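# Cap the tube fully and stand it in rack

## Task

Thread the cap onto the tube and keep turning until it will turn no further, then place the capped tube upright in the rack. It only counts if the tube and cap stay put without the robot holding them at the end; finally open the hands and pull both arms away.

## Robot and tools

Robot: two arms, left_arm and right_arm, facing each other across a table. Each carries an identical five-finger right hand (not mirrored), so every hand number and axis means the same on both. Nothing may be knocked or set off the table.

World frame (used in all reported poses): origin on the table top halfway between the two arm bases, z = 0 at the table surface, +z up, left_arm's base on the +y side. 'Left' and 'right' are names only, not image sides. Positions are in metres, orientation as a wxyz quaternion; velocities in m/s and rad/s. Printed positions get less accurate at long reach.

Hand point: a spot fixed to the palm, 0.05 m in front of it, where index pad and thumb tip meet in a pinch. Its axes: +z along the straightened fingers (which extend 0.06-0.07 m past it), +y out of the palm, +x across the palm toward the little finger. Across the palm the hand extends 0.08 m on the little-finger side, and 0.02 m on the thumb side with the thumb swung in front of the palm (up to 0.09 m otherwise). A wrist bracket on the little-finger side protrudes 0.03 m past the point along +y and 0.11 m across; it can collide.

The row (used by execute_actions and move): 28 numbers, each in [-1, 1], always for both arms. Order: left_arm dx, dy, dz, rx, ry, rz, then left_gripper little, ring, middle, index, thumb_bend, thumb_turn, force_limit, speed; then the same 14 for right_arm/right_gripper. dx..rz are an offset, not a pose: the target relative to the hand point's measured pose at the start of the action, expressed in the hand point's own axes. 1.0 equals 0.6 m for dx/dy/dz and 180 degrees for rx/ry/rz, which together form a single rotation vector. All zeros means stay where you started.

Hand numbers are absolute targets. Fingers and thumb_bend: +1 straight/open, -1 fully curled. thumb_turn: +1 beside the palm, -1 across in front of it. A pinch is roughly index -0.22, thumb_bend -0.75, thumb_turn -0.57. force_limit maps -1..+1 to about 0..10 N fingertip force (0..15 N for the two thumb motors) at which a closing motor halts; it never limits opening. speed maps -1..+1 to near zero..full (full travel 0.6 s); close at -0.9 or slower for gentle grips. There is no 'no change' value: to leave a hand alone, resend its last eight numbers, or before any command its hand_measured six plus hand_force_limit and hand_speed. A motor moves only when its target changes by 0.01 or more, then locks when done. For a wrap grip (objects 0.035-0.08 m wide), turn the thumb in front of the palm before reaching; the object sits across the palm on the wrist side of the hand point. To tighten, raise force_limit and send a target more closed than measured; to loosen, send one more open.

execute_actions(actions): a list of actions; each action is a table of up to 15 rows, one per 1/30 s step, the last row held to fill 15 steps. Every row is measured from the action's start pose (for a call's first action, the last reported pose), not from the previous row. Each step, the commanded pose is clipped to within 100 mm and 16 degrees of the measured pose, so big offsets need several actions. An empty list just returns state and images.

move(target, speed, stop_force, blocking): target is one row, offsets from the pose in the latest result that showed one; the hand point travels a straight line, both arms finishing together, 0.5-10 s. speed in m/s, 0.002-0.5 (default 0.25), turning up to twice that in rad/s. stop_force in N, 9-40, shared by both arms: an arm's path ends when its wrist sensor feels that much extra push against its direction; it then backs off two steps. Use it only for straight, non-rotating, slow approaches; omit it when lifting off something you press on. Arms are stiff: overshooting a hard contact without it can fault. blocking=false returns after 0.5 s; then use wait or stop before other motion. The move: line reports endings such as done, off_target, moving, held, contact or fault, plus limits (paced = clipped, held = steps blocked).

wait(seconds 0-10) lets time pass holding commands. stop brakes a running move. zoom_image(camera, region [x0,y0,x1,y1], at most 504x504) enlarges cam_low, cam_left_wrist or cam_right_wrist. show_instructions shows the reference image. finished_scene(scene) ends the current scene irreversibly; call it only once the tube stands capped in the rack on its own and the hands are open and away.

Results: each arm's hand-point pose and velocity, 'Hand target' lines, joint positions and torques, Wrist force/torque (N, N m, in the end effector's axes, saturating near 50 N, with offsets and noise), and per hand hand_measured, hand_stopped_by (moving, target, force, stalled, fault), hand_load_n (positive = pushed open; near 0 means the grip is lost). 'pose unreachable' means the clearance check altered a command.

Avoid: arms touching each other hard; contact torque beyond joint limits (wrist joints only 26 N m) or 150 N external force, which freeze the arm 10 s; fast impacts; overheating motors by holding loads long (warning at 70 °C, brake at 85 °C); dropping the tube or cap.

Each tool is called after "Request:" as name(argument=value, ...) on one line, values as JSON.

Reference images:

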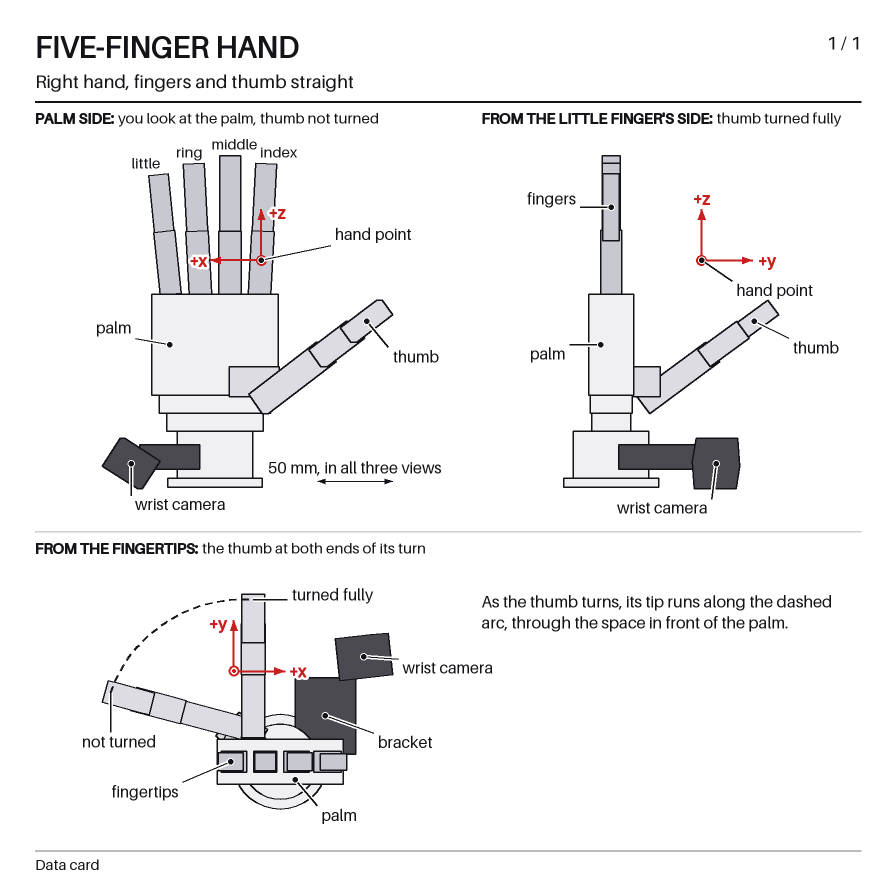

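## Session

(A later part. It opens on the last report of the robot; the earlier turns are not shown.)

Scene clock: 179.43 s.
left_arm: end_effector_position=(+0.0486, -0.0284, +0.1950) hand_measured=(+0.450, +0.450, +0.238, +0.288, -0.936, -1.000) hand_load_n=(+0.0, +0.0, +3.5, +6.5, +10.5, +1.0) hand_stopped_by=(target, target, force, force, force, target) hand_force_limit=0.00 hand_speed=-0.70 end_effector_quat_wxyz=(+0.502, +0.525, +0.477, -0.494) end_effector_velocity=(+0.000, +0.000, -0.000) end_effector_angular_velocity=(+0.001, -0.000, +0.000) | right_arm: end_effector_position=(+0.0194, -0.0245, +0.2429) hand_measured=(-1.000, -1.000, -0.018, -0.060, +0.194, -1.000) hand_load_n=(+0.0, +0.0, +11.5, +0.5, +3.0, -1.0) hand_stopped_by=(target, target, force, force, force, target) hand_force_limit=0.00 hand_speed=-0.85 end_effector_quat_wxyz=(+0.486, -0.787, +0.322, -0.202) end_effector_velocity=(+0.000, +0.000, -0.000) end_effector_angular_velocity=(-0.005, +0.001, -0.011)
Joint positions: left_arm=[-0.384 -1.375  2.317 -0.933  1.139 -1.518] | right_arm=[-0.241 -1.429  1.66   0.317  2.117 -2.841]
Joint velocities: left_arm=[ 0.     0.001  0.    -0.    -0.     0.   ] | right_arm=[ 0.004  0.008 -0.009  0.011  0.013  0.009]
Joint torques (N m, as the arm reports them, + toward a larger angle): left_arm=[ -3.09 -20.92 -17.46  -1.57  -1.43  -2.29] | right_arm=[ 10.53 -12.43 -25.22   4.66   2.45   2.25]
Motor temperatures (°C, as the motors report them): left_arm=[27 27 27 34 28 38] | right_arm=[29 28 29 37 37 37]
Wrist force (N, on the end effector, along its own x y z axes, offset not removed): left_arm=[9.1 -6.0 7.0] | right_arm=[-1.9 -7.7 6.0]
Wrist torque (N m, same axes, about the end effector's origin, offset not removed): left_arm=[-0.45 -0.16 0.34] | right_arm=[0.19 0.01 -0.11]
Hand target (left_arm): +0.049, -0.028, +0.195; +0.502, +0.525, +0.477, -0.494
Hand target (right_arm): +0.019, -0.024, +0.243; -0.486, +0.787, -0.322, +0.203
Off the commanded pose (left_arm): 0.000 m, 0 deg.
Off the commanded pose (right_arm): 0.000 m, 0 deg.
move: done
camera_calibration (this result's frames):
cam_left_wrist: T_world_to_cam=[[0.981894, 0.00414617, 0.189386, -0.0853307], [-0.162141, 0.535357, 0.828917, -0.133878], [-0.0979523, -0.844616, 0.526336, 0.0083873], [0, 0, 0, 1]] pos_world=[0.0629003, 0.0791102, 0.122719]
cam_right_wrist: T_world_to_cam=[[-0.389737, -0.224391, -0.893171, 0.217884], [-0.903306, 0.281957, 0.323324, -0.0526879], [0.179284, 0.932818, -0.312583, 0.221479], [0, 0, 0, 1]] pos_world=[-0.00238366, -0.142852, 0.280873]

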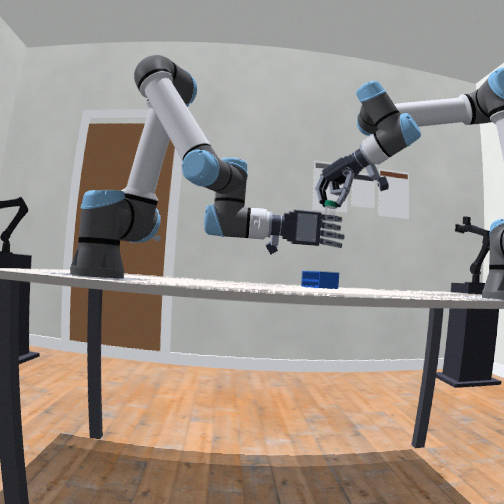

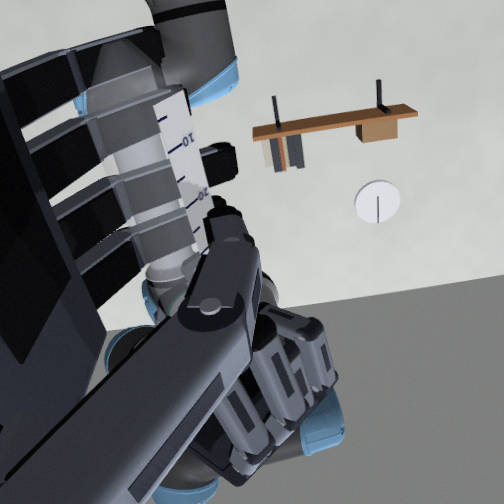

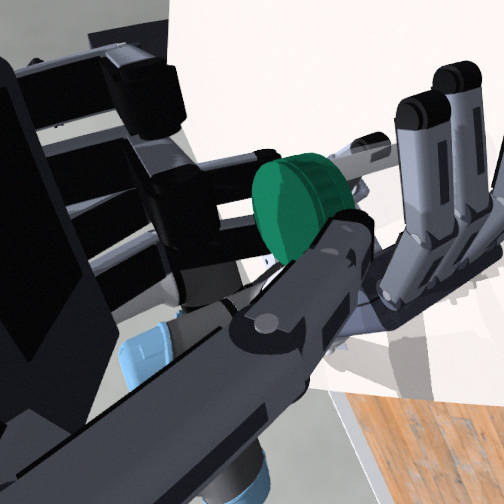

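Request:
execute_actions(actions=[[[0,0,0,0,0,0,0.45,0.45,-0.2,-0.2,-1,-1,0,-0.7,0,0,0,0,0,0,-1,-1,0.14,0.14,0.45,-1,0,0]]])

Request:
move(target=[0,0,0,0,0,0,0.45,0.45,-0.2,-0.2,-1,-1,0,-0.7,0.0103,0.0125,-0.023,-0.006,-0.444,-0.23,-1,-1,0.14,0.14,0.45,-1,0,0], speed=0.5)

Request:
execute_actions(actions=[[[0,0,0,0,0,0,0.45,0.45,-0.2,-0.2,-1,-1,0,-0.7,0,0,0,0,0,0,-1,-1,0.03,0.02,0.24,-1,-0.8,-0.3]],[[0,0,0,0,0,0,0.45,0.45,-0.2,-0.2,-1,-1,0,-0.7,0,0,0,0,0,0,-1,-1,-0.3,-0.3,0.1,-1,-0.8,-0.8]],[[0,0,0,0,0,0,0.45,0.45,-0.2,-0.2,-1,-1,0,-0.7,0,0,0,0,0,0,-1,-1,-0.4,-0.4,0.1,-1,0,-0.85]]])

Request:
move(target=[0,0,0,0,0,0,0.45,0.45,-0.2,-0.2,-1,-1,0,-0.7,0.012,-0.0046,0.009,0.003,0.222,0.115,-1,-1,-0.4,-0.4,0.1,-1,0,-0.85], speed=0.5)

Request:
move(target=[0,0,0,0,0,0,0.45,0.45,-0.2,-0.2,-1,-1,0,-0.7,0.0125,-0.005,0.011,0.003,0.222,0.115,-1,-1,-0.4,-0.4,0.1,-1,0,-0.85], speed=0.5)

Request:
zoom_image(camera="cam_low", region=[275,170,375,270])

Scene clock: 180.47 s.
left_arm: end_effector_position=(+0.0486, -0.0284, +0.1950) hand_measured=(+0.450, +0.450, +0.238, +0.288, -0.936, -1.000) hand_load_n=(+0.0, +0.0, +4.0, +3.0, +10.0, -0.5) hand_stopped_by=(target, target, force, force, force, target) hand_force_limit=0.00 hand_speed=-0.70 end_effector_quat_wxyz=(+0.502, +0.525, +0.477, -0.494) end_effector_velocity=(+0.001, +0.000, -0.000) end_effector_angular_velocity=(+0.001, +0.001, +0.002) | right_arm: end_effector_position=(+0.0194, -0.0245, +0.2429) hand_measured=(-1.000, -1.000, +0.140, +0.140, +0.450, -1.000) hand_load_n=(+0.0, +0.0, +0.0, +0.0, +0.0, +0.0) hand_stopped_by=(target, target, target, target, target, target) hand_force_limit=0.00 hand_speed=0.00 end_effector_quat_wxyz=(+0.486, -0.787, +0.322, -0.202) end_effector_velocity=(-0.000, -0.000, -0.000) end_effector_angular_velocity=(+0.001, +0.002, -0.001)
Joint positions: left_arm=[-0.384 -1.375  2.317 -0.933  1.139 -1.518] | right_arm=[-0.241 -1.429  1.659  0.318  2.117 -2.841]
Joint velocities: left_arm=[ 0.001  0.     0.     0.    -0.    -0.001] | right_arm=[-0.    -0.     0.     0.    -0.001  0.002]
Joint torques (N m, as the arm reports them, + toward a larger angle): left_arm=[ -2.51 -21.31 -18.12  -2.24  -0.86  -2.32] | right_arm=[ -9.29 -34.35  -8.92  -1.62  -2.07  -2.29]
Motor temperatures (°C, as the motors report them): left_arm=[27 27 27 34 28 38] | right_arm=[29 28 29 37 37 37]
Wrist force (N, on the end effector, along its own x y z axes, offset not removed): left_arm=[0.9 -0.6 1.1] | right_arm=[3.2 -2.2 -0.2]
Wrist torque (N m, same axes, about the end effector's origin, offset not removed): left_arm=[-0.37 -0.27 -0.01] | right_arm=[-0.29 -0.14 0.18]
Hand target (left_arm): +0.049, -0.028, +0.195; +0.502, +0.525, +0.477, -0.494
Hand target (right_arm): +0.019, -0.024, +0.243; -0.486, +0.787, -0.322, +0.202
Off the commanded pose (left_arm): 0.000 m, 0 deg.
Off the commanded pose (right_arm): 0.000 m, 0 deg.
camera_calibration (this result's frames):
cam_left_wrist: T_world_to_cam=[[0.981896, 0.00420753, 0.189372, -0.0853408], [-0.16216, 0.535371, 0.828904, -0.133877], [-0.0978968, -0.844606, 0.526361, 0.00837867], [0, 0, 0, 1]] pos_world=[0.0629066, 0.0791098, 0.122722]
cam_right_wrist: T_world_to_cam=[[-0.389749, -0.224447, -0.893151, 0.217848], [-0.9033, 0.281985, 0.323316, -0.0526819], [0.179288, 0.932796, -0.312646, 0.221477], [0, 0, 0, 1]] pos_world=[-0.00238986, -0.142842, 0.280848]

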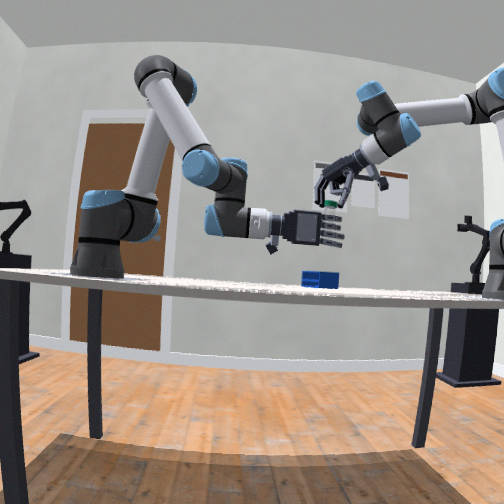

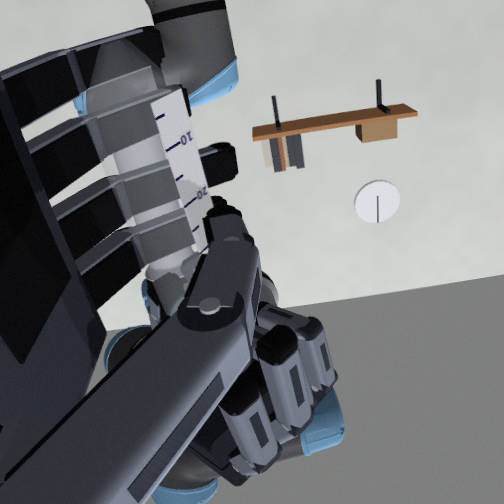

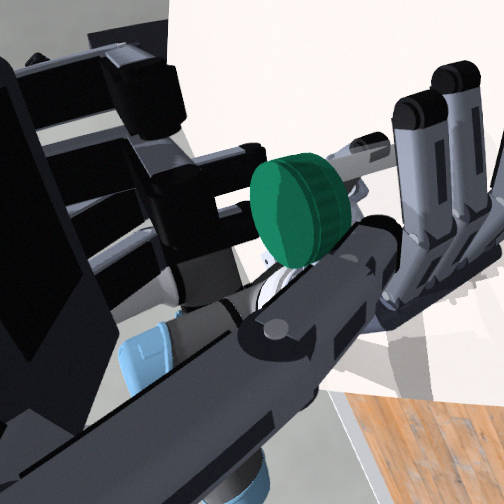

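Scene clock: 182.93 s.
left_arm: end_effector_position=(+0.0486, -0.0284, +0.1950) hand_measured=(+0.450, +0.450, +0.238, +0.288, -0.936, -1.000) hand_load_n=(+0.0, +0.0, +4.0, +3.0, +10.0, -0.5) hand_stopped_by=(target, target, force, force, force, target) hand_force_limit=0.00 hand_speed=-0.70 end_effector_quat_wxyz=(+0.502, +0.525, +0.477, -0.494) end_effector_velocity=(+0.000, +0.000, +0.000) end_effector_angular_velocity=(-0.001, +0.000, +0.000) | right_arm: end_effector_position=(+0.0129, -0.0400, +0.2421) hand_measured=(-1.000, -1.000, +0.140, +0.140, +0.450, -1.000) hand_load_n=(+0.0, +0.0, +0.0, +0.0, +0.0, +0.0) hand_stopped_by=(target, target, target, target, target, target) hand_force_limit=0.00 hand_speed=0.00 end_effector_quat_wxyz=(-0.474, +0.792, +0.332, -0.195) end_effector_velocity=(+0.000, -0.000, -0.001) end_effector_angular_velocity=(-0.007, +0.000, +0.013)
Joint positions: left_arm=[-0.384 -1.375  2.317 -0.933  1.139 -1.518] | right_arm=[-0.785 -1.114  1.415  1.131  0.5   -4.56 ]
Joint velocities: left_arm=[ 0.    -0.001  0.    -0.     0.     0.   ] | right_arm=[ 0.001  0.01  -0.008  0.024  0.003 -0.024]
Joint torques (N m, as the arm reports them, + toward a larger angle): left_arm=[ -2.5  -20.85 -17.45  -1.89  -0.76  -2.29] | right_arm=[  8.59 -25.69 -28.58   4.26   1.46  -2.44]
Motor temperatures (°C, as the motors report them): left_arm=[27 27 27 34 28 38] | right_arm=[29 28 29 37 37 37]
Wrist force (N, on the end effector, along its own x y z axes, offset not removed): left_arm=[0.3 -1.4 1.6] | right_arm=[-1.3 -1.9 0.8]
Wrist torque (N m, same axes, about the end effector's origin, offset not removed): left_arm=[-0.49 -0.29 -0.07] | right_arm=[-0.31 0.56 0.01]
Hand target (left_arm): +0.049, -0.028, +0.195; +0.502, +0.525, +0.477, -0.494
Hand target (right_arm): +0.013, -0.040, +0.242; -0.474, +0.792, +0.332, -0.195
Off the commanded pose (left_arm): 0.000 m, 0 deg.
Off the commanded pose (right_arm): 0.000 m, 0 deg.
move: done
camera_calibration (this result's frames):
cam_left_wrist: T_world_to_cam=[[0.981896, 0.00420756, 0.189373, -0.0853409], [-0.16216, 0.535371, 0.828904, -0.133877], [-0.0978969, -0.844607, 0.526361, 0.00837875], [0, 0, 0, 1]] pos_world=[0.0629066, 0.0791099, 0.122722]
cam_right_wrist: T_world_to_cam=[[0.244729, -0.41058, -0.878369, 0.191914], [-0.291115, -0.895234, 0.337354, -0.112338], [-0.924857, 0.173146, -0.338616, 0.227022], [0, 0, 0, 1]] pos_world=[0.130293, -0.0610804, 0.283342]

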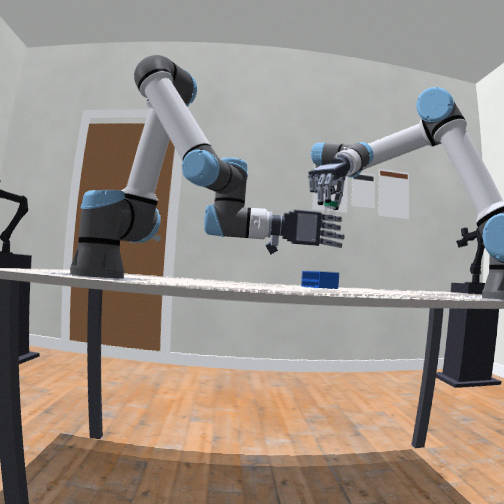

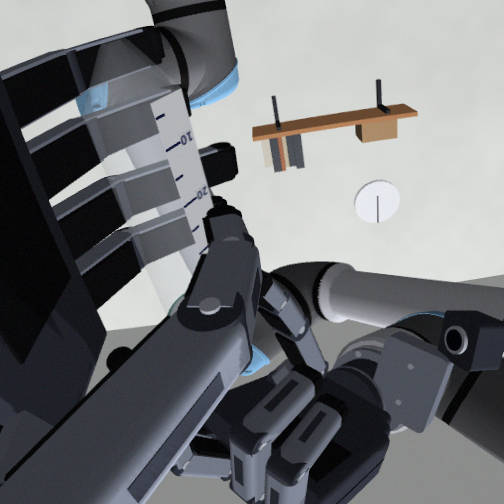

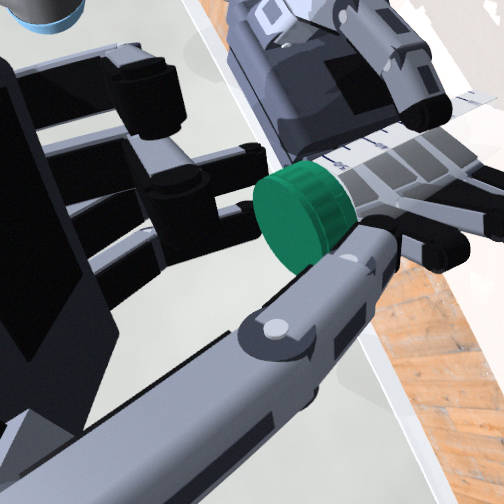

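Scene clock: 184.43 s.
left_arm: end_effector_position=(+0.0486, -0.0284, +0.1950) hand_measured=(+0.450, +0.450, +0.238, +0.286, -0.936, -1.000) hand_load_n=(+0.0, +0.0, +4.0, +1.5, +9.0, +0.0) hand_stopped_by=(target, target, force, force, force, target) hand_force_limit=0.00 hand_speed=-0.70 end_effector_quat_wxyz=(+0.502, +0.525, +0.477, -0.494) end_effector_velocity=(-0.000, -0.000, +0.001) end_effector_angular_velocity=(-0.001, +0.001, -0.000) | right_arm: end_effector_position=(+0.0129, -0.0400, +0.2420) hand_measured=(-1.000, -1.000, -0.032, -0.088, +0.228, -1.000) hand_load_n=(+0.0, +0.0, +5.5, +5.5, +10.0, -0.5) hand_stopped_by=(target, target, force, force, force, target) hand_force_limit=0.00 hand_speed=-0.85 end_effector_quat_wxyz=(-0.474, +0.792, +0.332, -0.195) end_effector_velocity=(-0.000, -0.000, -0.000) end_effector_angular_velocity=(-0.000, +0.000, +0.001)
Joint positions: left_arm=[-0.384 -1.375  2.317 -0.933  1.139 -1.518] | right_arm=[-0.785 -1.114  1.415  1.131  0.5   -4.56 ]
Joint velocities: left_arm=[-0.    -0.001 -0.    -0.     0.    -0.   ] | right_arm=[ 0.     0.    -0.     0.001 -0.    -0.001]
Joint torques (N m, as the arm reports them, + toward a larger angle): left_arm=[ -1.81 -22.07 -18.35  -1.87  -0.57  -2.48] | right_arm=[ -4.07 -42.09  -9.52   0.93  -3.22   1.94]
Motor temperatures (°C, as the motors report them): left_arm=[27 27 27 34 28 38] | right_arm=[29 28 29 37 37 37]
Wrist force (N, on the end effector, along its own x y z axes, offset not removed): left_arm=[2.1 -0.1 3.4] | right_arm=[-1.5 0.0 2.7]
Wrist torque (N m, same axes, about the end effector's origin, offset not removed): left_arm=[-0.52 -0.33 -0.02] | right_arm=[0.22 0.37 -0.13]
Hand target (left_arm): +0.049, -0.028, +0.195; +0.502, +0.525, +0.477, -0.494
Hand target (right_arm): +0.013, -0.040, +0.242; -0.474, +0.792, +0.332, -0.195
Off the commanded pose (left_arm): 0.000 m, 0 deg.
Off the commanded pose (right_arm): 0.000 m, 0 deg.
camera_calibration (this result's frames):
cam_left_wrist: T_world_to_cam=[[0.981896, 0.00420752, 0.189372, -0.0853409], [-0.16216, 0.535371, 0.828904, -0.133877], [-0.0978969, -0.844607, 0.526361, 0.00837867], [0, 0, 0, 1]] pos_world=[0.0629066, 0.0791098, 0.122723]
cam_right_wrist: T_world_to_cam=[[0.24478, -0.410643, -0.878325, 0.191872], [-0.291086, -0.895219, 0.337419, -0.11234], [-0.924852, 0.173075, -0.338664, 0.227011], [0, 0, 0, 1]] pos_world=[0.130285, -0.0610681, 0.283312]

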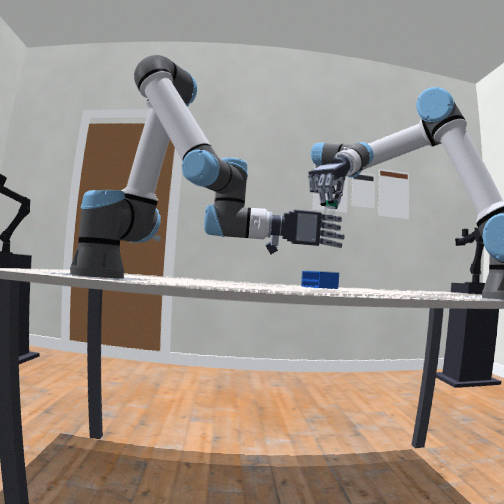

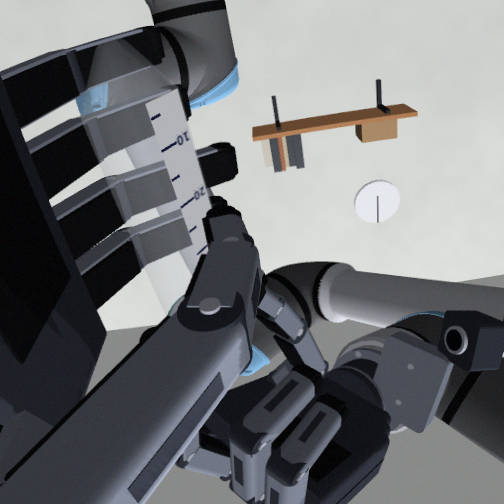

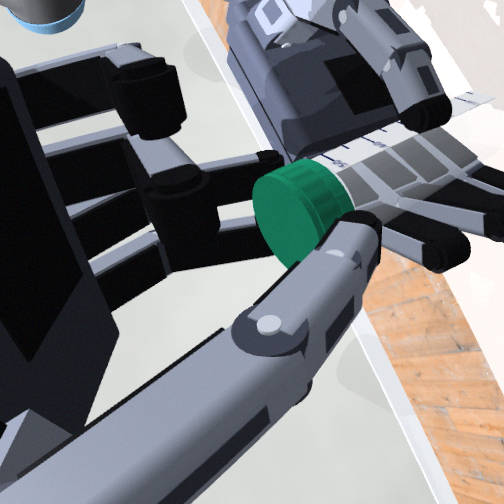

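Scene clock: 185.97 s.
left_arm: end_effector_position=(+0.0486, -0.0284, +0.1950) hand_measured=(+0.450, +0.450, +0.236, +0.288, -0.940, -1.000) hand_load_n=(+0.0, +0.0, +0.5, +4.0, +4.5, -1.5) hand_stopped_by=(target, target, force, force, force, target) hand_force_limit=0.00 hand_speed=-0.70 end_effector_quat_wxyz=(+0.502, +0.525, +0.477, -0.494) end_effector_velocity=(+0.000, -0.000, +0.000) end_effector_angular_velocity=(-0.000, -0.000, +0.001) | right_arm: end_effector_position=(+0.0137, -0.0306, +0.2423) hand_measured=(-1.000, -1.000, -0.032, -0.088, +0.228, -1.000) hand_load_n=(+0.0, +0.0, +8.0, +3.0, +8.0, -2.0) hand_stopped_by=(target, target, force, force, force, target) hand_force_limit=0.00 hand_speed=-0.85 end_effector_quat_wxyz=(-0.520, +0.854, +0.006, +0.004) end_effector_velocity=(-0.000, -0.000, -0.001) end_effector_angular_velocity=(-0.001, -0.003, -0.013)
Joint positions: left_arm=[-0.384 -1.375  2.317 -0.933  1.139 -1.518] | right_arm=[-0.638 -1.522  1.756  0.315  1.079 -3.437]
Joint velocities: left_arm=[ 0.001 -0.001 -0.     0.    -0.     0.001] | right_arm=[ 0.007 -0.003  0.004 -0.005  0.019  0.008]
Joint torques (N m, as the arm reports them, + toward a larger angle): left_arm=[ -2.85 -21.77 -18.27  -1.76  -0.62  -2.34] | right_arm=[  9.5  -24.96  -2.62   0.89   2.81   2.28]
Motor temperatures (°C, as the motors report them): left_arm=[27 27 27 34 28 38] | right_arm=[29 28 29 37 37 37]
Wrist force (N, on the end effector, along its own x y z axes, offset not removed): left_arm=[10.5 -3.2 5.8] | right_arm=[1.7 -13.2 -3.0]
Wrist torque (N m, same axes, about the end effector's origin, offset not removed): left_arm=[-0.41 -0.29 0.32] | right_arm=[-0.11 0.21 -0.34]
Hand target (left_arm): +0.049, -0.028, +0.195; +0.502, +0.525, +0.477, -0.494
Hand target (right_arm): +0.014, -0.031, +0.242; -0.520, +0.854, +0.005, +0.004
Off the commanded pose (left_arm): 0.000 m, 0 deg.
Off the commanded pose (right_arm): 0.000 m, 0 deg.
move: done
camera_calibration (this result's frames):
cam_left_wrist: T_world_to_cam=[[0.981896, 0.00420732, 0.189372, -0.0853408], [-0.16216, 0.535371, 0.828904, -0.133877], [-0.097897, -0.844607, 0.526361, 0.00837874], [0, 0, 0, 1]] pos_world=[0.0629066, 0.0791099, 0.122722]
cam_right_wrist: T_world_to_cam=[[-0.110863, -0.448605, -0.886828, 0.201538], [-0.840366, -0.434057, 0.324623, -0.0790206], [-0.530561, 0.781248, -0.328871, 0.237053], [0, 0, 0, 1]] pos_world=[0.0817078, -0.129085, 0.282342]

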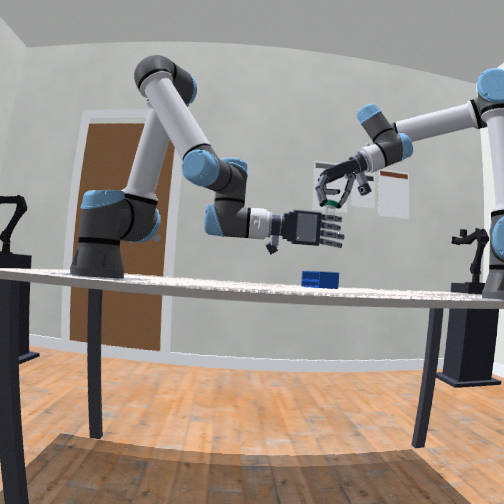

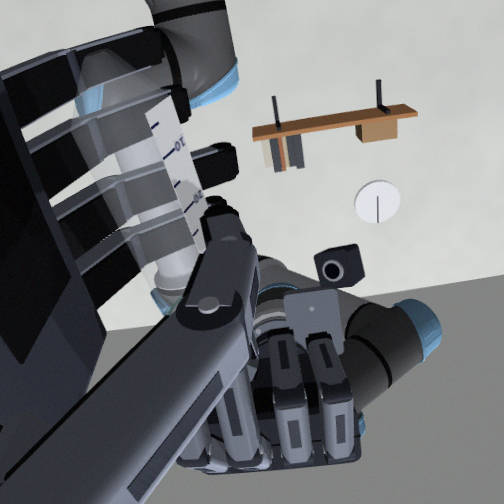

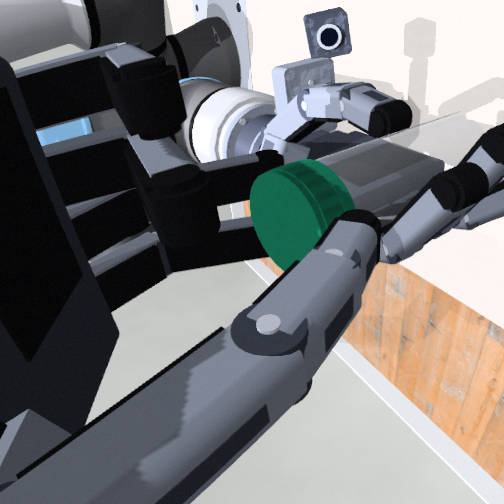

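Scene clock: 187.50 s.
left_arm: end_effector_position=(+0.0486, -0.0284, +0.1950) hand_measured=(+0.450, +0.450, +0.236, +0.286, -0.940, -1.000) hand_load_n=(+0.0, +0.0, +0.0, +1.5, +4.0, -1.5) hand_stopped_by=(target, target, force, force, force, target) hand_force_limit=0.00 hand_speed=-0.70 end_effector_quat_wxyz=(+0.502, +0.525, +0.477, -0.494) end_effector_velocity=(-0.000, +0.000, +0.001) end_effector_angular_velocity=(-0.001, +0.000, -0.001) | right_arm: end_effector_position=(+0.0210, -0.0233, +0.2420) hand_measured=(-1.000, -1.000, -0.032, -0.088, +0.228, -1.000) hand_load_n=(+0.0, +0.0, +7.0, +2.5, +8.0, -1.0) hand_stopped_by=(target, target, force, force, force, target) hand_force_limit=0.00 hand_speed=-0.85 end_effector_quat_wxyz=(+0.487, -0.787, +0.321, -0.202) end_effector_velocity=(-0.000, +0.000, -0.000) end_effector_angular_velocity=(-0.004, +0.001, -0.010)
Joint positions: left_arm=[-0.384 -1.375  2.317 -0.933  1.139 -1.518] | right_arm=[-0.245 -1.427  1.66   0.313  2.112 -2.844]
Joint velocities: left_arm=[-0.001 -0.002  0.     0.     0.     0.   ] | right_arm=[ 0.005  0.007 -0.009  0.011  0.013  0.01 ]
Joint torques (N m, as the arm reports them, + toward a larger angle): left_arm=[ -2.23 -21.4  -17.99  -1.72  -0.71  -2.37] | right_arm=[  9.61 -15.04 -29.87   2.32   3.32   2.22]
Motor temperatures (°C, as the motors report them): left_arm=[27 27 27 34 28 38] | right_arm=[29 28 29 37 37 37]
Wrist force (N, on the end effector, along its own x y z axes, offset not removed): left_arm=[4.3 -0.6 1.8] | right_arm=[0.4 -7.2 -1.7]
Wrist torque (N m, same axes, about the end effector's origin, offset not removed): left_arm=[-0.50 -0.19 0.06] | right_arm=[-0.63 0.11 -0.07]
Hand target (left_arm): +0.049, -0.028, +0.195; +0.502, +0.525, +0.477, -0.494
Hand target (right_arm): +0.021, -0.023, +0.242; -0.486, +0.787, -0.322, +0.202
Off the commanded pose (left_arm): 0.000 m, 0 deg.
Off the commanded pose (right_arm): 0.000 m, 0 deg.
move: done
camera_calibration (this result's frames):
cam_left_wrist: T_world_to_cam=[[0.981896, 0.00420785, 0.189372, -0.0853408], [-0.162159, 0.535372, 0.828904, -0.133877], [-0.0978965, -0.844606, 0.526362, 0.00837819], [0, 0, 0, 1]] pos_world=[0.0629065, 0.0791096, 0.122723]
cam_right_wrist: T_world_to_cam=[[-0.389668, -0.224005, -0.893298, 0.218042], [-0.903569, 0.280574, 0.323792, -0.0514673], [0.178105, 0.933328, -0.311735, 0.219691], [0, 0, 0, 1]] pos_world=[-0.000668434, -0.141761, 0.279926]

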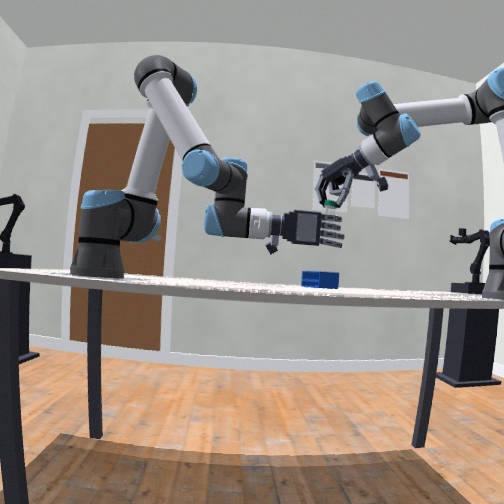

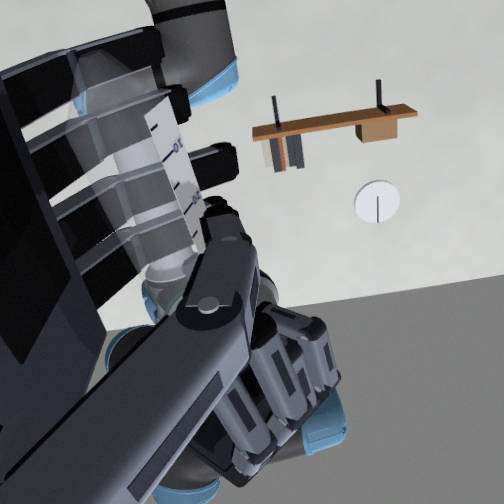

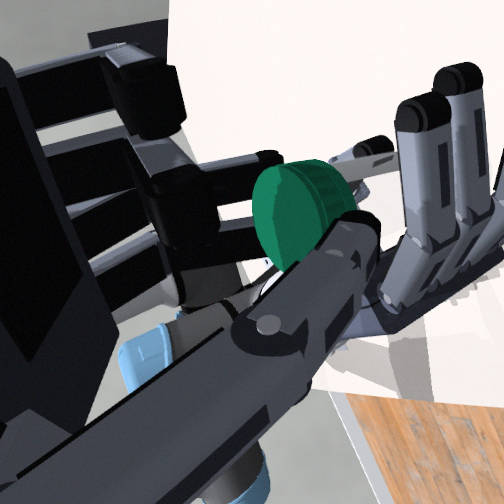

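Region (275, 170, 375, 270) of cam_low's 504x504 image, scaled by 5.040, with more detail than that image has.

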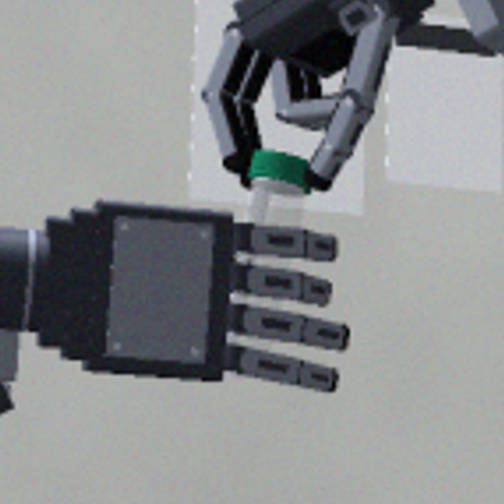

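Request:
move(target=[0,0,0,0,0,0,0.45,0.45,0.45,0.45,-0.6,-1,-0.8,1,0.0102,0.0115,-0.027,-0.006,-0.444,-0.23,-1,-1,-0.4,-0.4,0.1,-1,0,-0.85], speed=0.5)

Request:
execute_actions(actions=[[[0,0,0,0,0,0,0.45,0.45,0.32,0.32,-1,-1,-0.7,0,0,0,0,0,0,0,-1,-1,-0.4,-0.4,0.1,-1,0,-0.85]],[[0,0,0,0,0,0,0.45,0.45,-0.2,-0.2,-1,-1,0.2,-0.7,0,0,0,0,0,0,-1,-1,-0.4,-0.4,0.1,-1,0,-0.85]]])

Request:
move(target=[0,0,0,0,0,0,0.45,0.45,-0.2,-0.2,-1,-1,0.2,-0.7,0.012,-0.006,0.0085,0.003,0.222,0.115,-1,-1,-0.4,-0.4,0.1,-1,0,-0.85], speed=0.5)

Request:
move(target=[0,0,0,0,0,0,0.45,0.45,-0.2,-0.2,-1,-1,0.2,-0.7,0.0125,-0.005,0.011,0.003,0.222,0.115,-1,-1,-0.4,-0.4,0.1,-1,0,-0.85], speed=0.5)

Request:
zoom_image(camera="cam_low", region=[275,170,375,270])

Scene clock: 190.47 s.
left_arm: end_effector_position=(+0.0486, -0.0284, +0.1950) hand_measured=(+0.450, +0.450, +0.450, +0.450, -0.600, -1.000) hand_load_n=(+0.0, +0.0, +0.0, +0.0, +0.0, +0.0) hand_stopped_by=(target, target, target, target, target, target) hand_force_limit=-0.80 hand_speed=1.00 end_effector_quat_wxyz=(+0.502, +0.525, +0.477, -0.494) end_effector_velocity=(-0.000, +0.000, +0.001) end_effector_angular_velocity=(-0.002, +0.001, -0.000) | right_arm: end_effector_position=(+0.0131, -0.0402, +0.2429) hand_measured=(-1.000, -1.000, -0.032, -0.088, +0.228, -1.000) hand_load_n=(+0.0, +0.0, +6.5, +3.5, +9.0, -0.5) hand_stopped_by=(target, target, force, force, force, target) hand_force_limit=0.00 hand_speed=-0.85 end_effector_quat_wxyz=(-0.474, +0.792, +0.332, -0.195) end_effector_velocity=(+0.000, -0.000, +0.000) end_effector_angular_velocity=(-0.003, -0.001, +0.013)
Joint positions: left_arm=[-0.384 -1.375  2.317 -0.933  1.139 -1.518] | right_arm=[-0.786 -1.114  1.414  1.135  0.499 -4.564]
Joint velocities: left_arm=[ 0.    -0.002 -0.    -0.     0.     0.   ] | right_arm=[ 0.001  0.008 -0.008  0.023  0.001 -0.025]
Joint torques (N m, as the arm reports them, + toward a larger angle): left_arm=[ -2.58 -21.7  -17.4   -1.6   -0.65  -2.41] | right_arm=[  8.85 -25.85 -28.26   4.38   1.73  -2.4 ]
Motor temperatures (°C, as the motors report them): left_arm=[27 27 27 34 28 38] | right_arm=[29 28 29 37 37 37]
Wrist force (N, on the end effector, along its own x y z axes, offset not removed): left_arm=[0.9 -1.8 1.4] | right_arm=[-3.1 3.5 -0.9]
Wrist torque (N m, same axes, about the end effector's origin, offset not removed): left_arm=[-0.53 -0.34 -0.05] | right_arm=[0.60 0.90 -0.09]
Hand target (left_arm): +0.049, -0.028, +0.195; +0.502, +0.525, +0.477, -0.494
Hand target (right_arm): +0.013, -0.040, +0.243; -0.474, +0.792, +0.333, -0.195
Off the commanded pose (left_arm): 0.000 m, 0 deg.
Off the commanded pose (right_arm): 0.000 m, 0 deg.
move: done
camera_calibration (this result's frames):
cam_left_wrist: T_world_to_cam=[[0.981896, 0.00420775, 0.189372, -0.0853407], [-0.162159, 0.535372, 0.828904, -0.133877], [-0.0978965, -0.844606, 0.526362, 0.00837828], [0, 0, 0, 1]] pos_world=[0.0629065, 0.0791097, 0.122723]
cam_right_wrist: T_world_to_cam=[[0.245026, -0.409394, -0.87884, 0.192647], [-0.289986, -0.895921, 0.336501, -0.11251], [-0.925133, 0.172399, -0.338242, 0.2274], [0, 0, 0, 1]] pos_world=[0.130545, -0.0611354, 0.284082]

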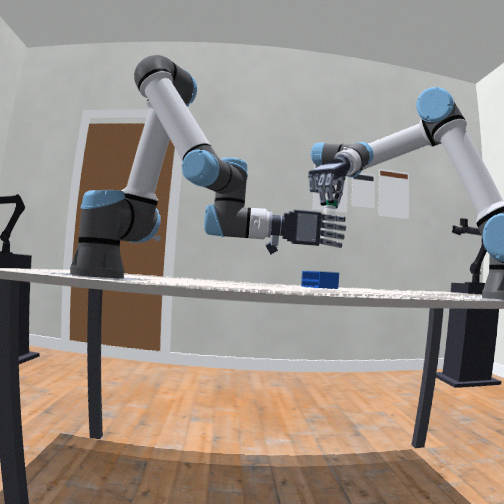

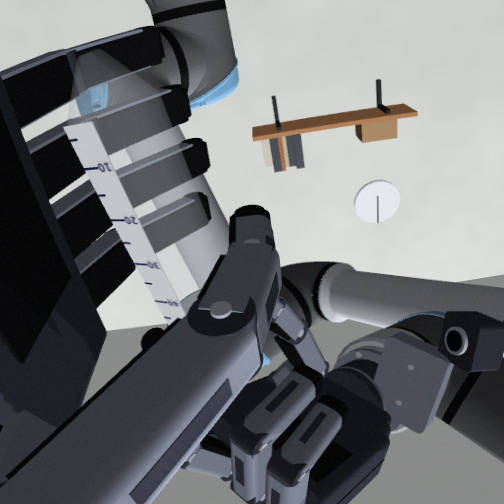

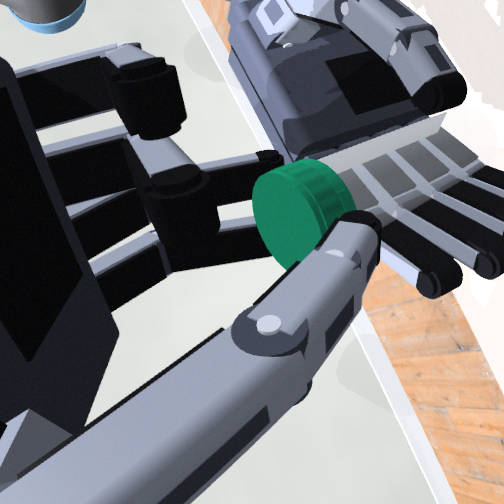

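Scene clock: 191.47 s.
left_arm: end_effector_position=(+0.0486, -0.0284, +0.1950) hand_measured=(+0.450, +0.450, +0.240, +0.290, -0.990, -1.000) hand_load_n=(+0.0, +0.0, +7.0, +1.0, +12.0, +2.5) hand_stopped_by=(target, target, force, force, force, target) hand_force_limit=0.20 hand_speed=-0.70 end_effector_quat_wxyz=(+0.502, +0.525, +0.477, -0.494) end_effector_velocity=(+0.000, +0.000, +0.001) end_effector_angular_velocity=(-0.001, +0.001, +0.000) | right_arm: end_effector_position=(+0.0131, -0.0402, +0.2428) hand_measured=(-1.000, -1.000, -0.032, -0.088, +0.228, -1.000) hand_load_n=(+0.0, +0.0, +6.5, +3.5, +9.0, -1.5) hand_stopped_by=(target, target, force, force, force, target) hand_force_limit=0.00 hand_speed=-0.85 end_effector_quat_wxyz=(-0.474, +0.792, +0.332, -0.195) end_effector_velocity=(-0.000, +0.000, +0.000) end_effector_angular_velocity=(+0.000, +0.000, -0.001)
Joint positions: left_arm=[-0.384 -1.375  2.317 -0.933  1.139 -1.518] | right_arm=[-0.786 -1.114  1.414  1.135  0.499 -4.564]
Joint velocities: left_arm=[ 0.    -0.001  0.    -0.     0.    -0.   ] | right_arm=[ 0.    -0.001  0.    -0.001 -0.     0.001]
Joint torques (N m, as the arm reports them, + toward a larger angle): left_arm=[ -1.56 -21.17 -18.65  -1.46  -0.69  -2.43] | right_arm=[ -2.75 -41.27  -8.78   3.45  -3.3    2.11]
Motor temperatures (°C, as the motors report them): left_arm=[27 27 27 34 28 38] | right_arm=[29 28 29 37 37 37]
Wrist force (N, on the end effector, along its own x y z axes, offset not removed): left_arm=[4.2 -2.8 3.2] | right_arm=[5.3 -5.6 -1.1]
Wrist torque (N m, same axes, about the end effector's origin, offset not removed): left_arm=[-0.41 -0.29 0.06] | right_arm=[-0.32 -0.06 -0.18]
Hand target (left_arm): +0.049, -0.028, +0.195; +0.502, +0.525, +0.477, -0.494
Hand target (right_arm): +0.013, -0.040, +0.243; -0.474, +0.792, +0.332, -0.195
Off the commanded pose (left_arm): 0.000 m, 0 deg.
Off the commanded pose (right_arm): 0.000 m, 0 deg.
camera_calibration (this result's frames):
cam_left_wrist: T_world_to_cam=[[0.981896, 0.00420767, 0.189372, -0.0853407], [-0.162159, 0.535372, 0.828903, -0.133878], [-0.0978965, -0.844606, 0.526363, 0.00837811], [0, 0, 0, 1]] pos_world=[0.0629064, 0.0791096, 0.122723]
cam_right_wrist: T_world_to_cam=[[0.245112, -0.409419, -0.878804, 0.192602], [-0.28997, -0.895921, 0.336516, -0.112489], [-0.925115, 0.172343, -0.338321, 0.227399], [0, 0, 0, 1]] pos_world=[0.130542, -0.0611169, 0.284048]

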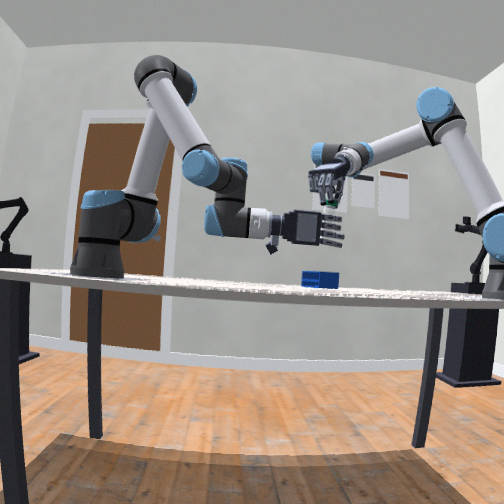

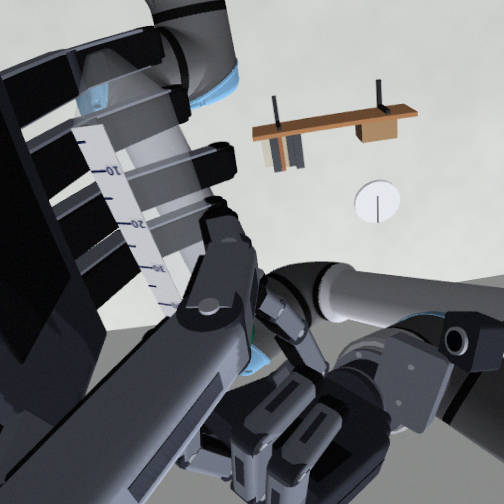

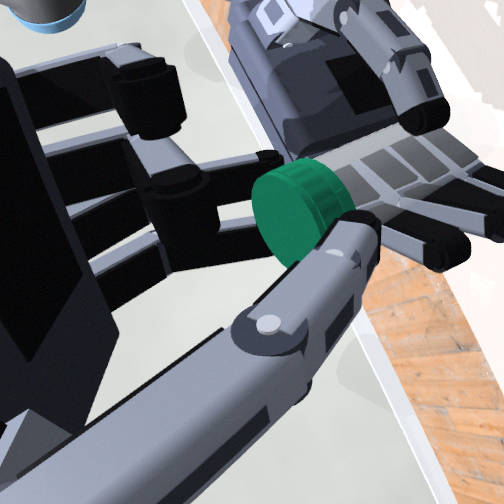

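Scene clock: 193.00 s.
left_arm: end_effector_position=(+0.0486, -0.0284, +0.1950) hand_measured=(+0.450, +0.450, +0.240, +0.290, -0.988, -1.000) hand_load_n=(+0.0, +0.0, +2.5, +4.0, +8.0, -2.0) hand_stopped_by=(target, target, force, force, force, target) hand_force_limit=0.20 hand_speed=-0.70 end_effector_quat_wxyz=(+0.502, +0.525, +0.477, -0.494) end_effector_velocity=(-0.000, -0.000, +0.000) end_effector_angular_velocity=(-0.000, +0.000, -0.000) | right_arm: end_effector_position=(+0.0138, -0.0307, +0.2440) hand_measured=(-1.000, -1.000, -0.032, -0.088, +0.228, -1.000) hand_load_n=(+0.0, +0.0, +7.5, +3.5, +7.5, -1.5) hand_stopped_by=(target, target, force, force, force, target) hand_force_limit=0.00 hand_speed=-0.85 end_effector_quat_wxyz=(-0.520, +0.854, +0.006, +0.003) end_effector_velocity=(-0.000, -0.000, -0.001) end_effector_angular_velocity=(-0.003, -0.003, -0.012)
Joint positions: left_arm=[-0.384 -1.375  2.317 -0.933  1.139 -1.518] | right_arm=[-0.64  -1.523  1.753  0.319  1.076 -3.438]
Joint velocities: left_arm=[-0. -0. -0.  0. -0. -0.] | right_arm=[ 0.008 -0.002  0.004 -0.004  0.019  0.007]
Joint torques (N m, as the arm reports them, + toward a larger angle): left_arm=[ -2.25 -22.17 -18.4   -4.17  -0.48  -2.14] | right_arm=[  9.59 -23.37  -1.29   0.84   3.     2.21]
Motor temperatures (°C, as the motors report them): left_arm=[27 27 27 34 28 38] | right_arm=[29 28 29 37 37 37]
Wrist force (N, on the end effector, along its own x y z axes, offset not removed): left_arm=[13.8 -3.5 5.3] | right_arm=[2.3 -11.8 -2.3]
Wrist torque (N m, same axes, about the end effector's origin, offset not removed): left_arm=[-0.37 -0.31 0.38] | right_arm=[0.32 0.11 0.05]
Hand target (left_arm): +0.049, -0.028, +0.195; +0.502, +0.525, +0.477, -0.494
Hand target (right_arm): +0.014, -0.031, +0.244; -0.520, +0.854, +0.006, +0.004
Off the commanded pose (left_arm): 0.000 m, 0 deg.
Off the commanded pose (right_arm): 0.000 m, 0 deg.
move: done
camera_calibration (this result's frames):
cam_left_wrist: T_world_to_cam=[[0.981893, 0.00419656, 0.189392, -0.0853444], [-0.162176, 0.535323, 0.828932, -0.133874], [-0.0979071, -0.844637, 0.52631, 0.00839894], [0, 0, 0, 1]] pos_world=[0.0629103, 0.0791179, 0.122715]
cam_right_wrist: T_world_to_cam=[[-0.110465, -0.44776, -0.887304, 0.203162], [-0.839802, -0.435409, 0.324272, -0.0794491], [-0.531536, 0.78098, -0.327932, 0.237483], [0, 0, 0, 1]] pos_world=[0.0819515, -0.129094, 0.283908]

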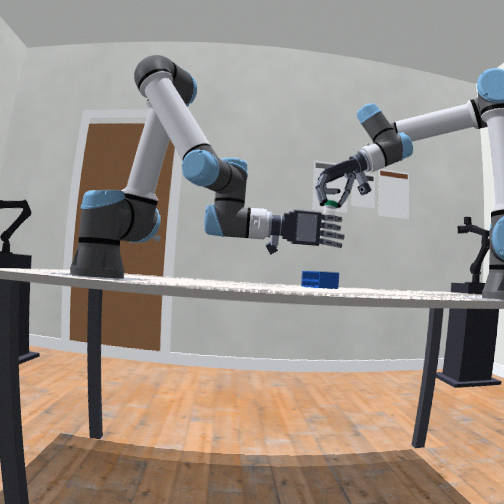

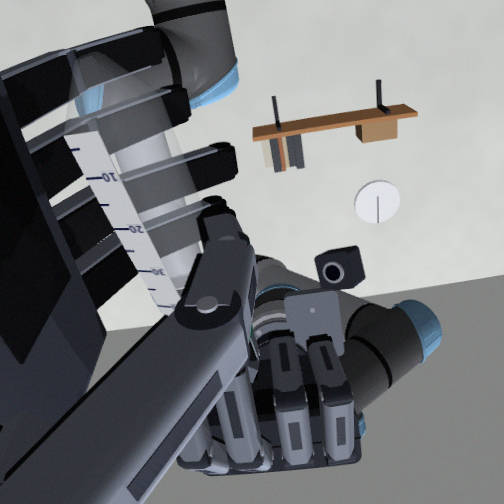

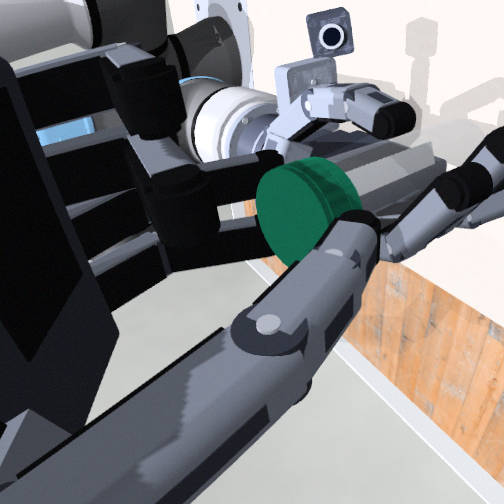

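Scene clock: 194.53 s.
left_arm: end_effector_position=(+0.0486, -0.0284, +0.1950) hand_measured=(+0.450, +0.450, +0.240, +0.290, -0.996, -1.000) hand_load_n=(+0.0, +0.0, +0.0, +0.0, +1.0, -0.5) hand_stopped_by=(target, target, force, force, force, target) hand_force_limit=0.20 hand_speed=-0.70 end_effector_quat_wxyz=(+0.502, +0.525, +0.477, -0.494) end_effector_velocity=(-0.000, -0.000, +0.001) end_effector_angular_velocity=(-0.002, -0.000, -0.000) | right_arm: end_effector_position=(+0.0211, -0.0234, +0.2437) hand_measured=(-1.000, -1.000, -0.032, -0.088, +0.228, -1.000) hand_load_n=(+0.0, +0.0, +5.5, +2.5, +8.0, +0.0) hand_stopped_by=(target, target, force, force, force, target) hand_force_limit=0.00 hand_speed=-0.85 end_effector_quat_wxyz=(+0.487, -0.787, +0.321, -0.201) end_effector_velocity=(+0.000, +0.000, -0.000) end_effector_angular_velocity=(-0.003, +0.001, -0.013)
Joint positions: left_arm=[-0.384 -1.375  2.317 -0.933  1.139 -1.518] | right_arm=[-0.246 -1.43   1.658  0.315  2.11  -2.845]
Joint velocities: left_arm=[-0.    -0.002 -0.     0.     0.     0.001] | right_arm=[ 0.005  0.008 -0.009  0.011  0.014  0.011]
Joint torques (N m, as the arm reports them, + toward a larger angle): left_arm=[ -1.94 -20.89 -17.22  -1.11  -0.6   -2.33] | right_arm=[  8.15 -17.04 -32.18   2.18   3.44   2.22]
Motor temperatures (°C, as the motors report them): left_arm=[27 27 27 34 28 38] | right_arm=[29 28 29 37 37 37]
Wrist force (N, on the end effector, along its own x y z axes, offset not removed): left_arm=[2.0 -0.1 0.6] | right_arm=[2.5 -5.1 0.2]
Wrist torque (N m, same axes, about the end effector's origin, offset not removed): left_arm=[-0.47 -0.42 0.01] | right_arm=[-0.68 -0.40 0.32]
Hand target (left_arm): +0.049, -0.028, +0.195; +0.502, +0.525, +0.477, -0.494
Hand target (right_arm): +0.021, -0.023, +0.244; -0.487, +0.787, -0.322, +0.202
Off the commanded pose (left_arm): 0.000 m, 0 deg.
Off the commanded pose (right_arm): 0.000 m, 0 deg.
move: done
camera_calibration (this result's frames):
cam_left_wrist: T_world_to_cam=[[0.981891, 0.00419326, 0.189401, -0.0853461], [-0.162184, 0.535308, 0.82894, -0.133873], [-0.097912, -0.844646, 0.526295, 0.00840509], [0, 0, 0, 1]] pos_world=[0.0629115, 0.0791204, 0.122713]
cam_right_wrist: T_world_to_cam=[[-0.389541, -0.223484, -0.893484, 0.219643], [-0.903851, 0.279148, 0.324238, -0.0520383], [0.176953, 0.93388, -0.310736, 0.220023], [0, 0, 0, 1]] pos_world=[-0.000408639, -0.141862, 0.281489]

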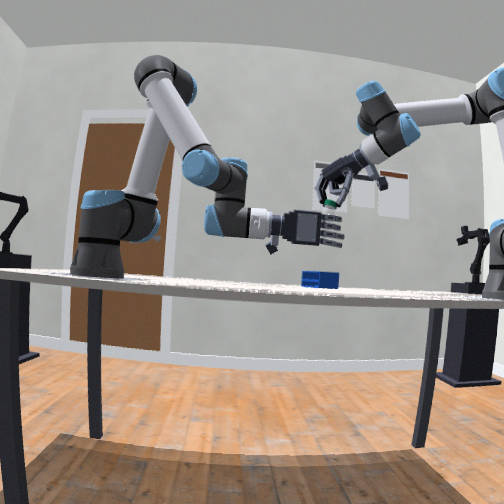

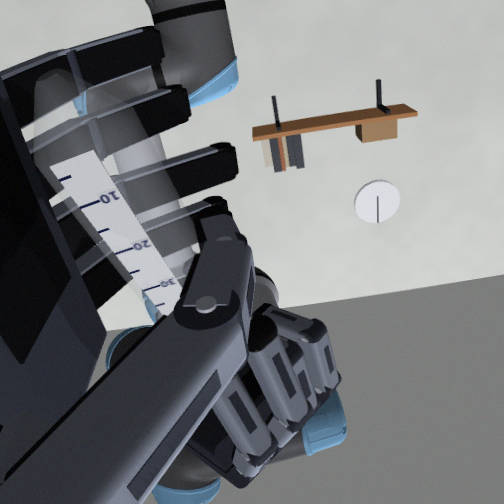

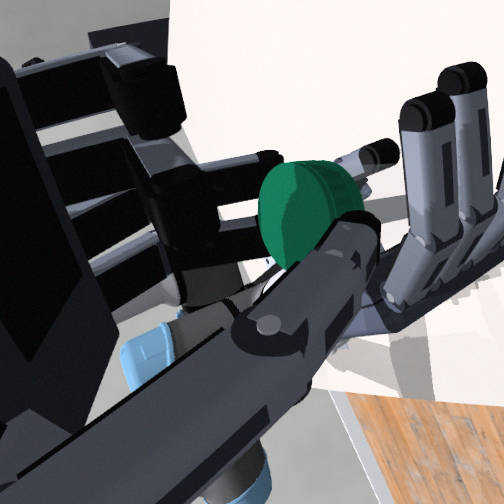

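Region (275, 170, 375, 270) of cam_low's 504x504 image, scaled by 5.040, with more detail than that image has.

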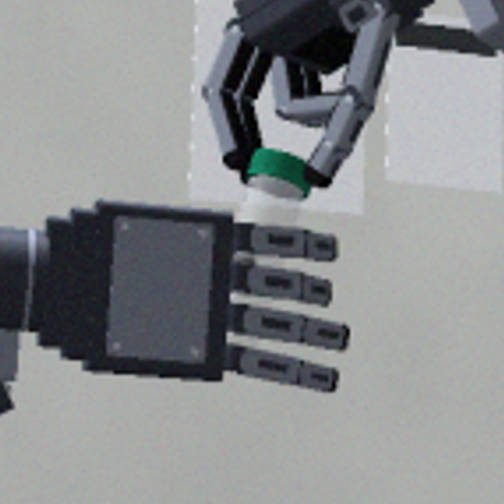

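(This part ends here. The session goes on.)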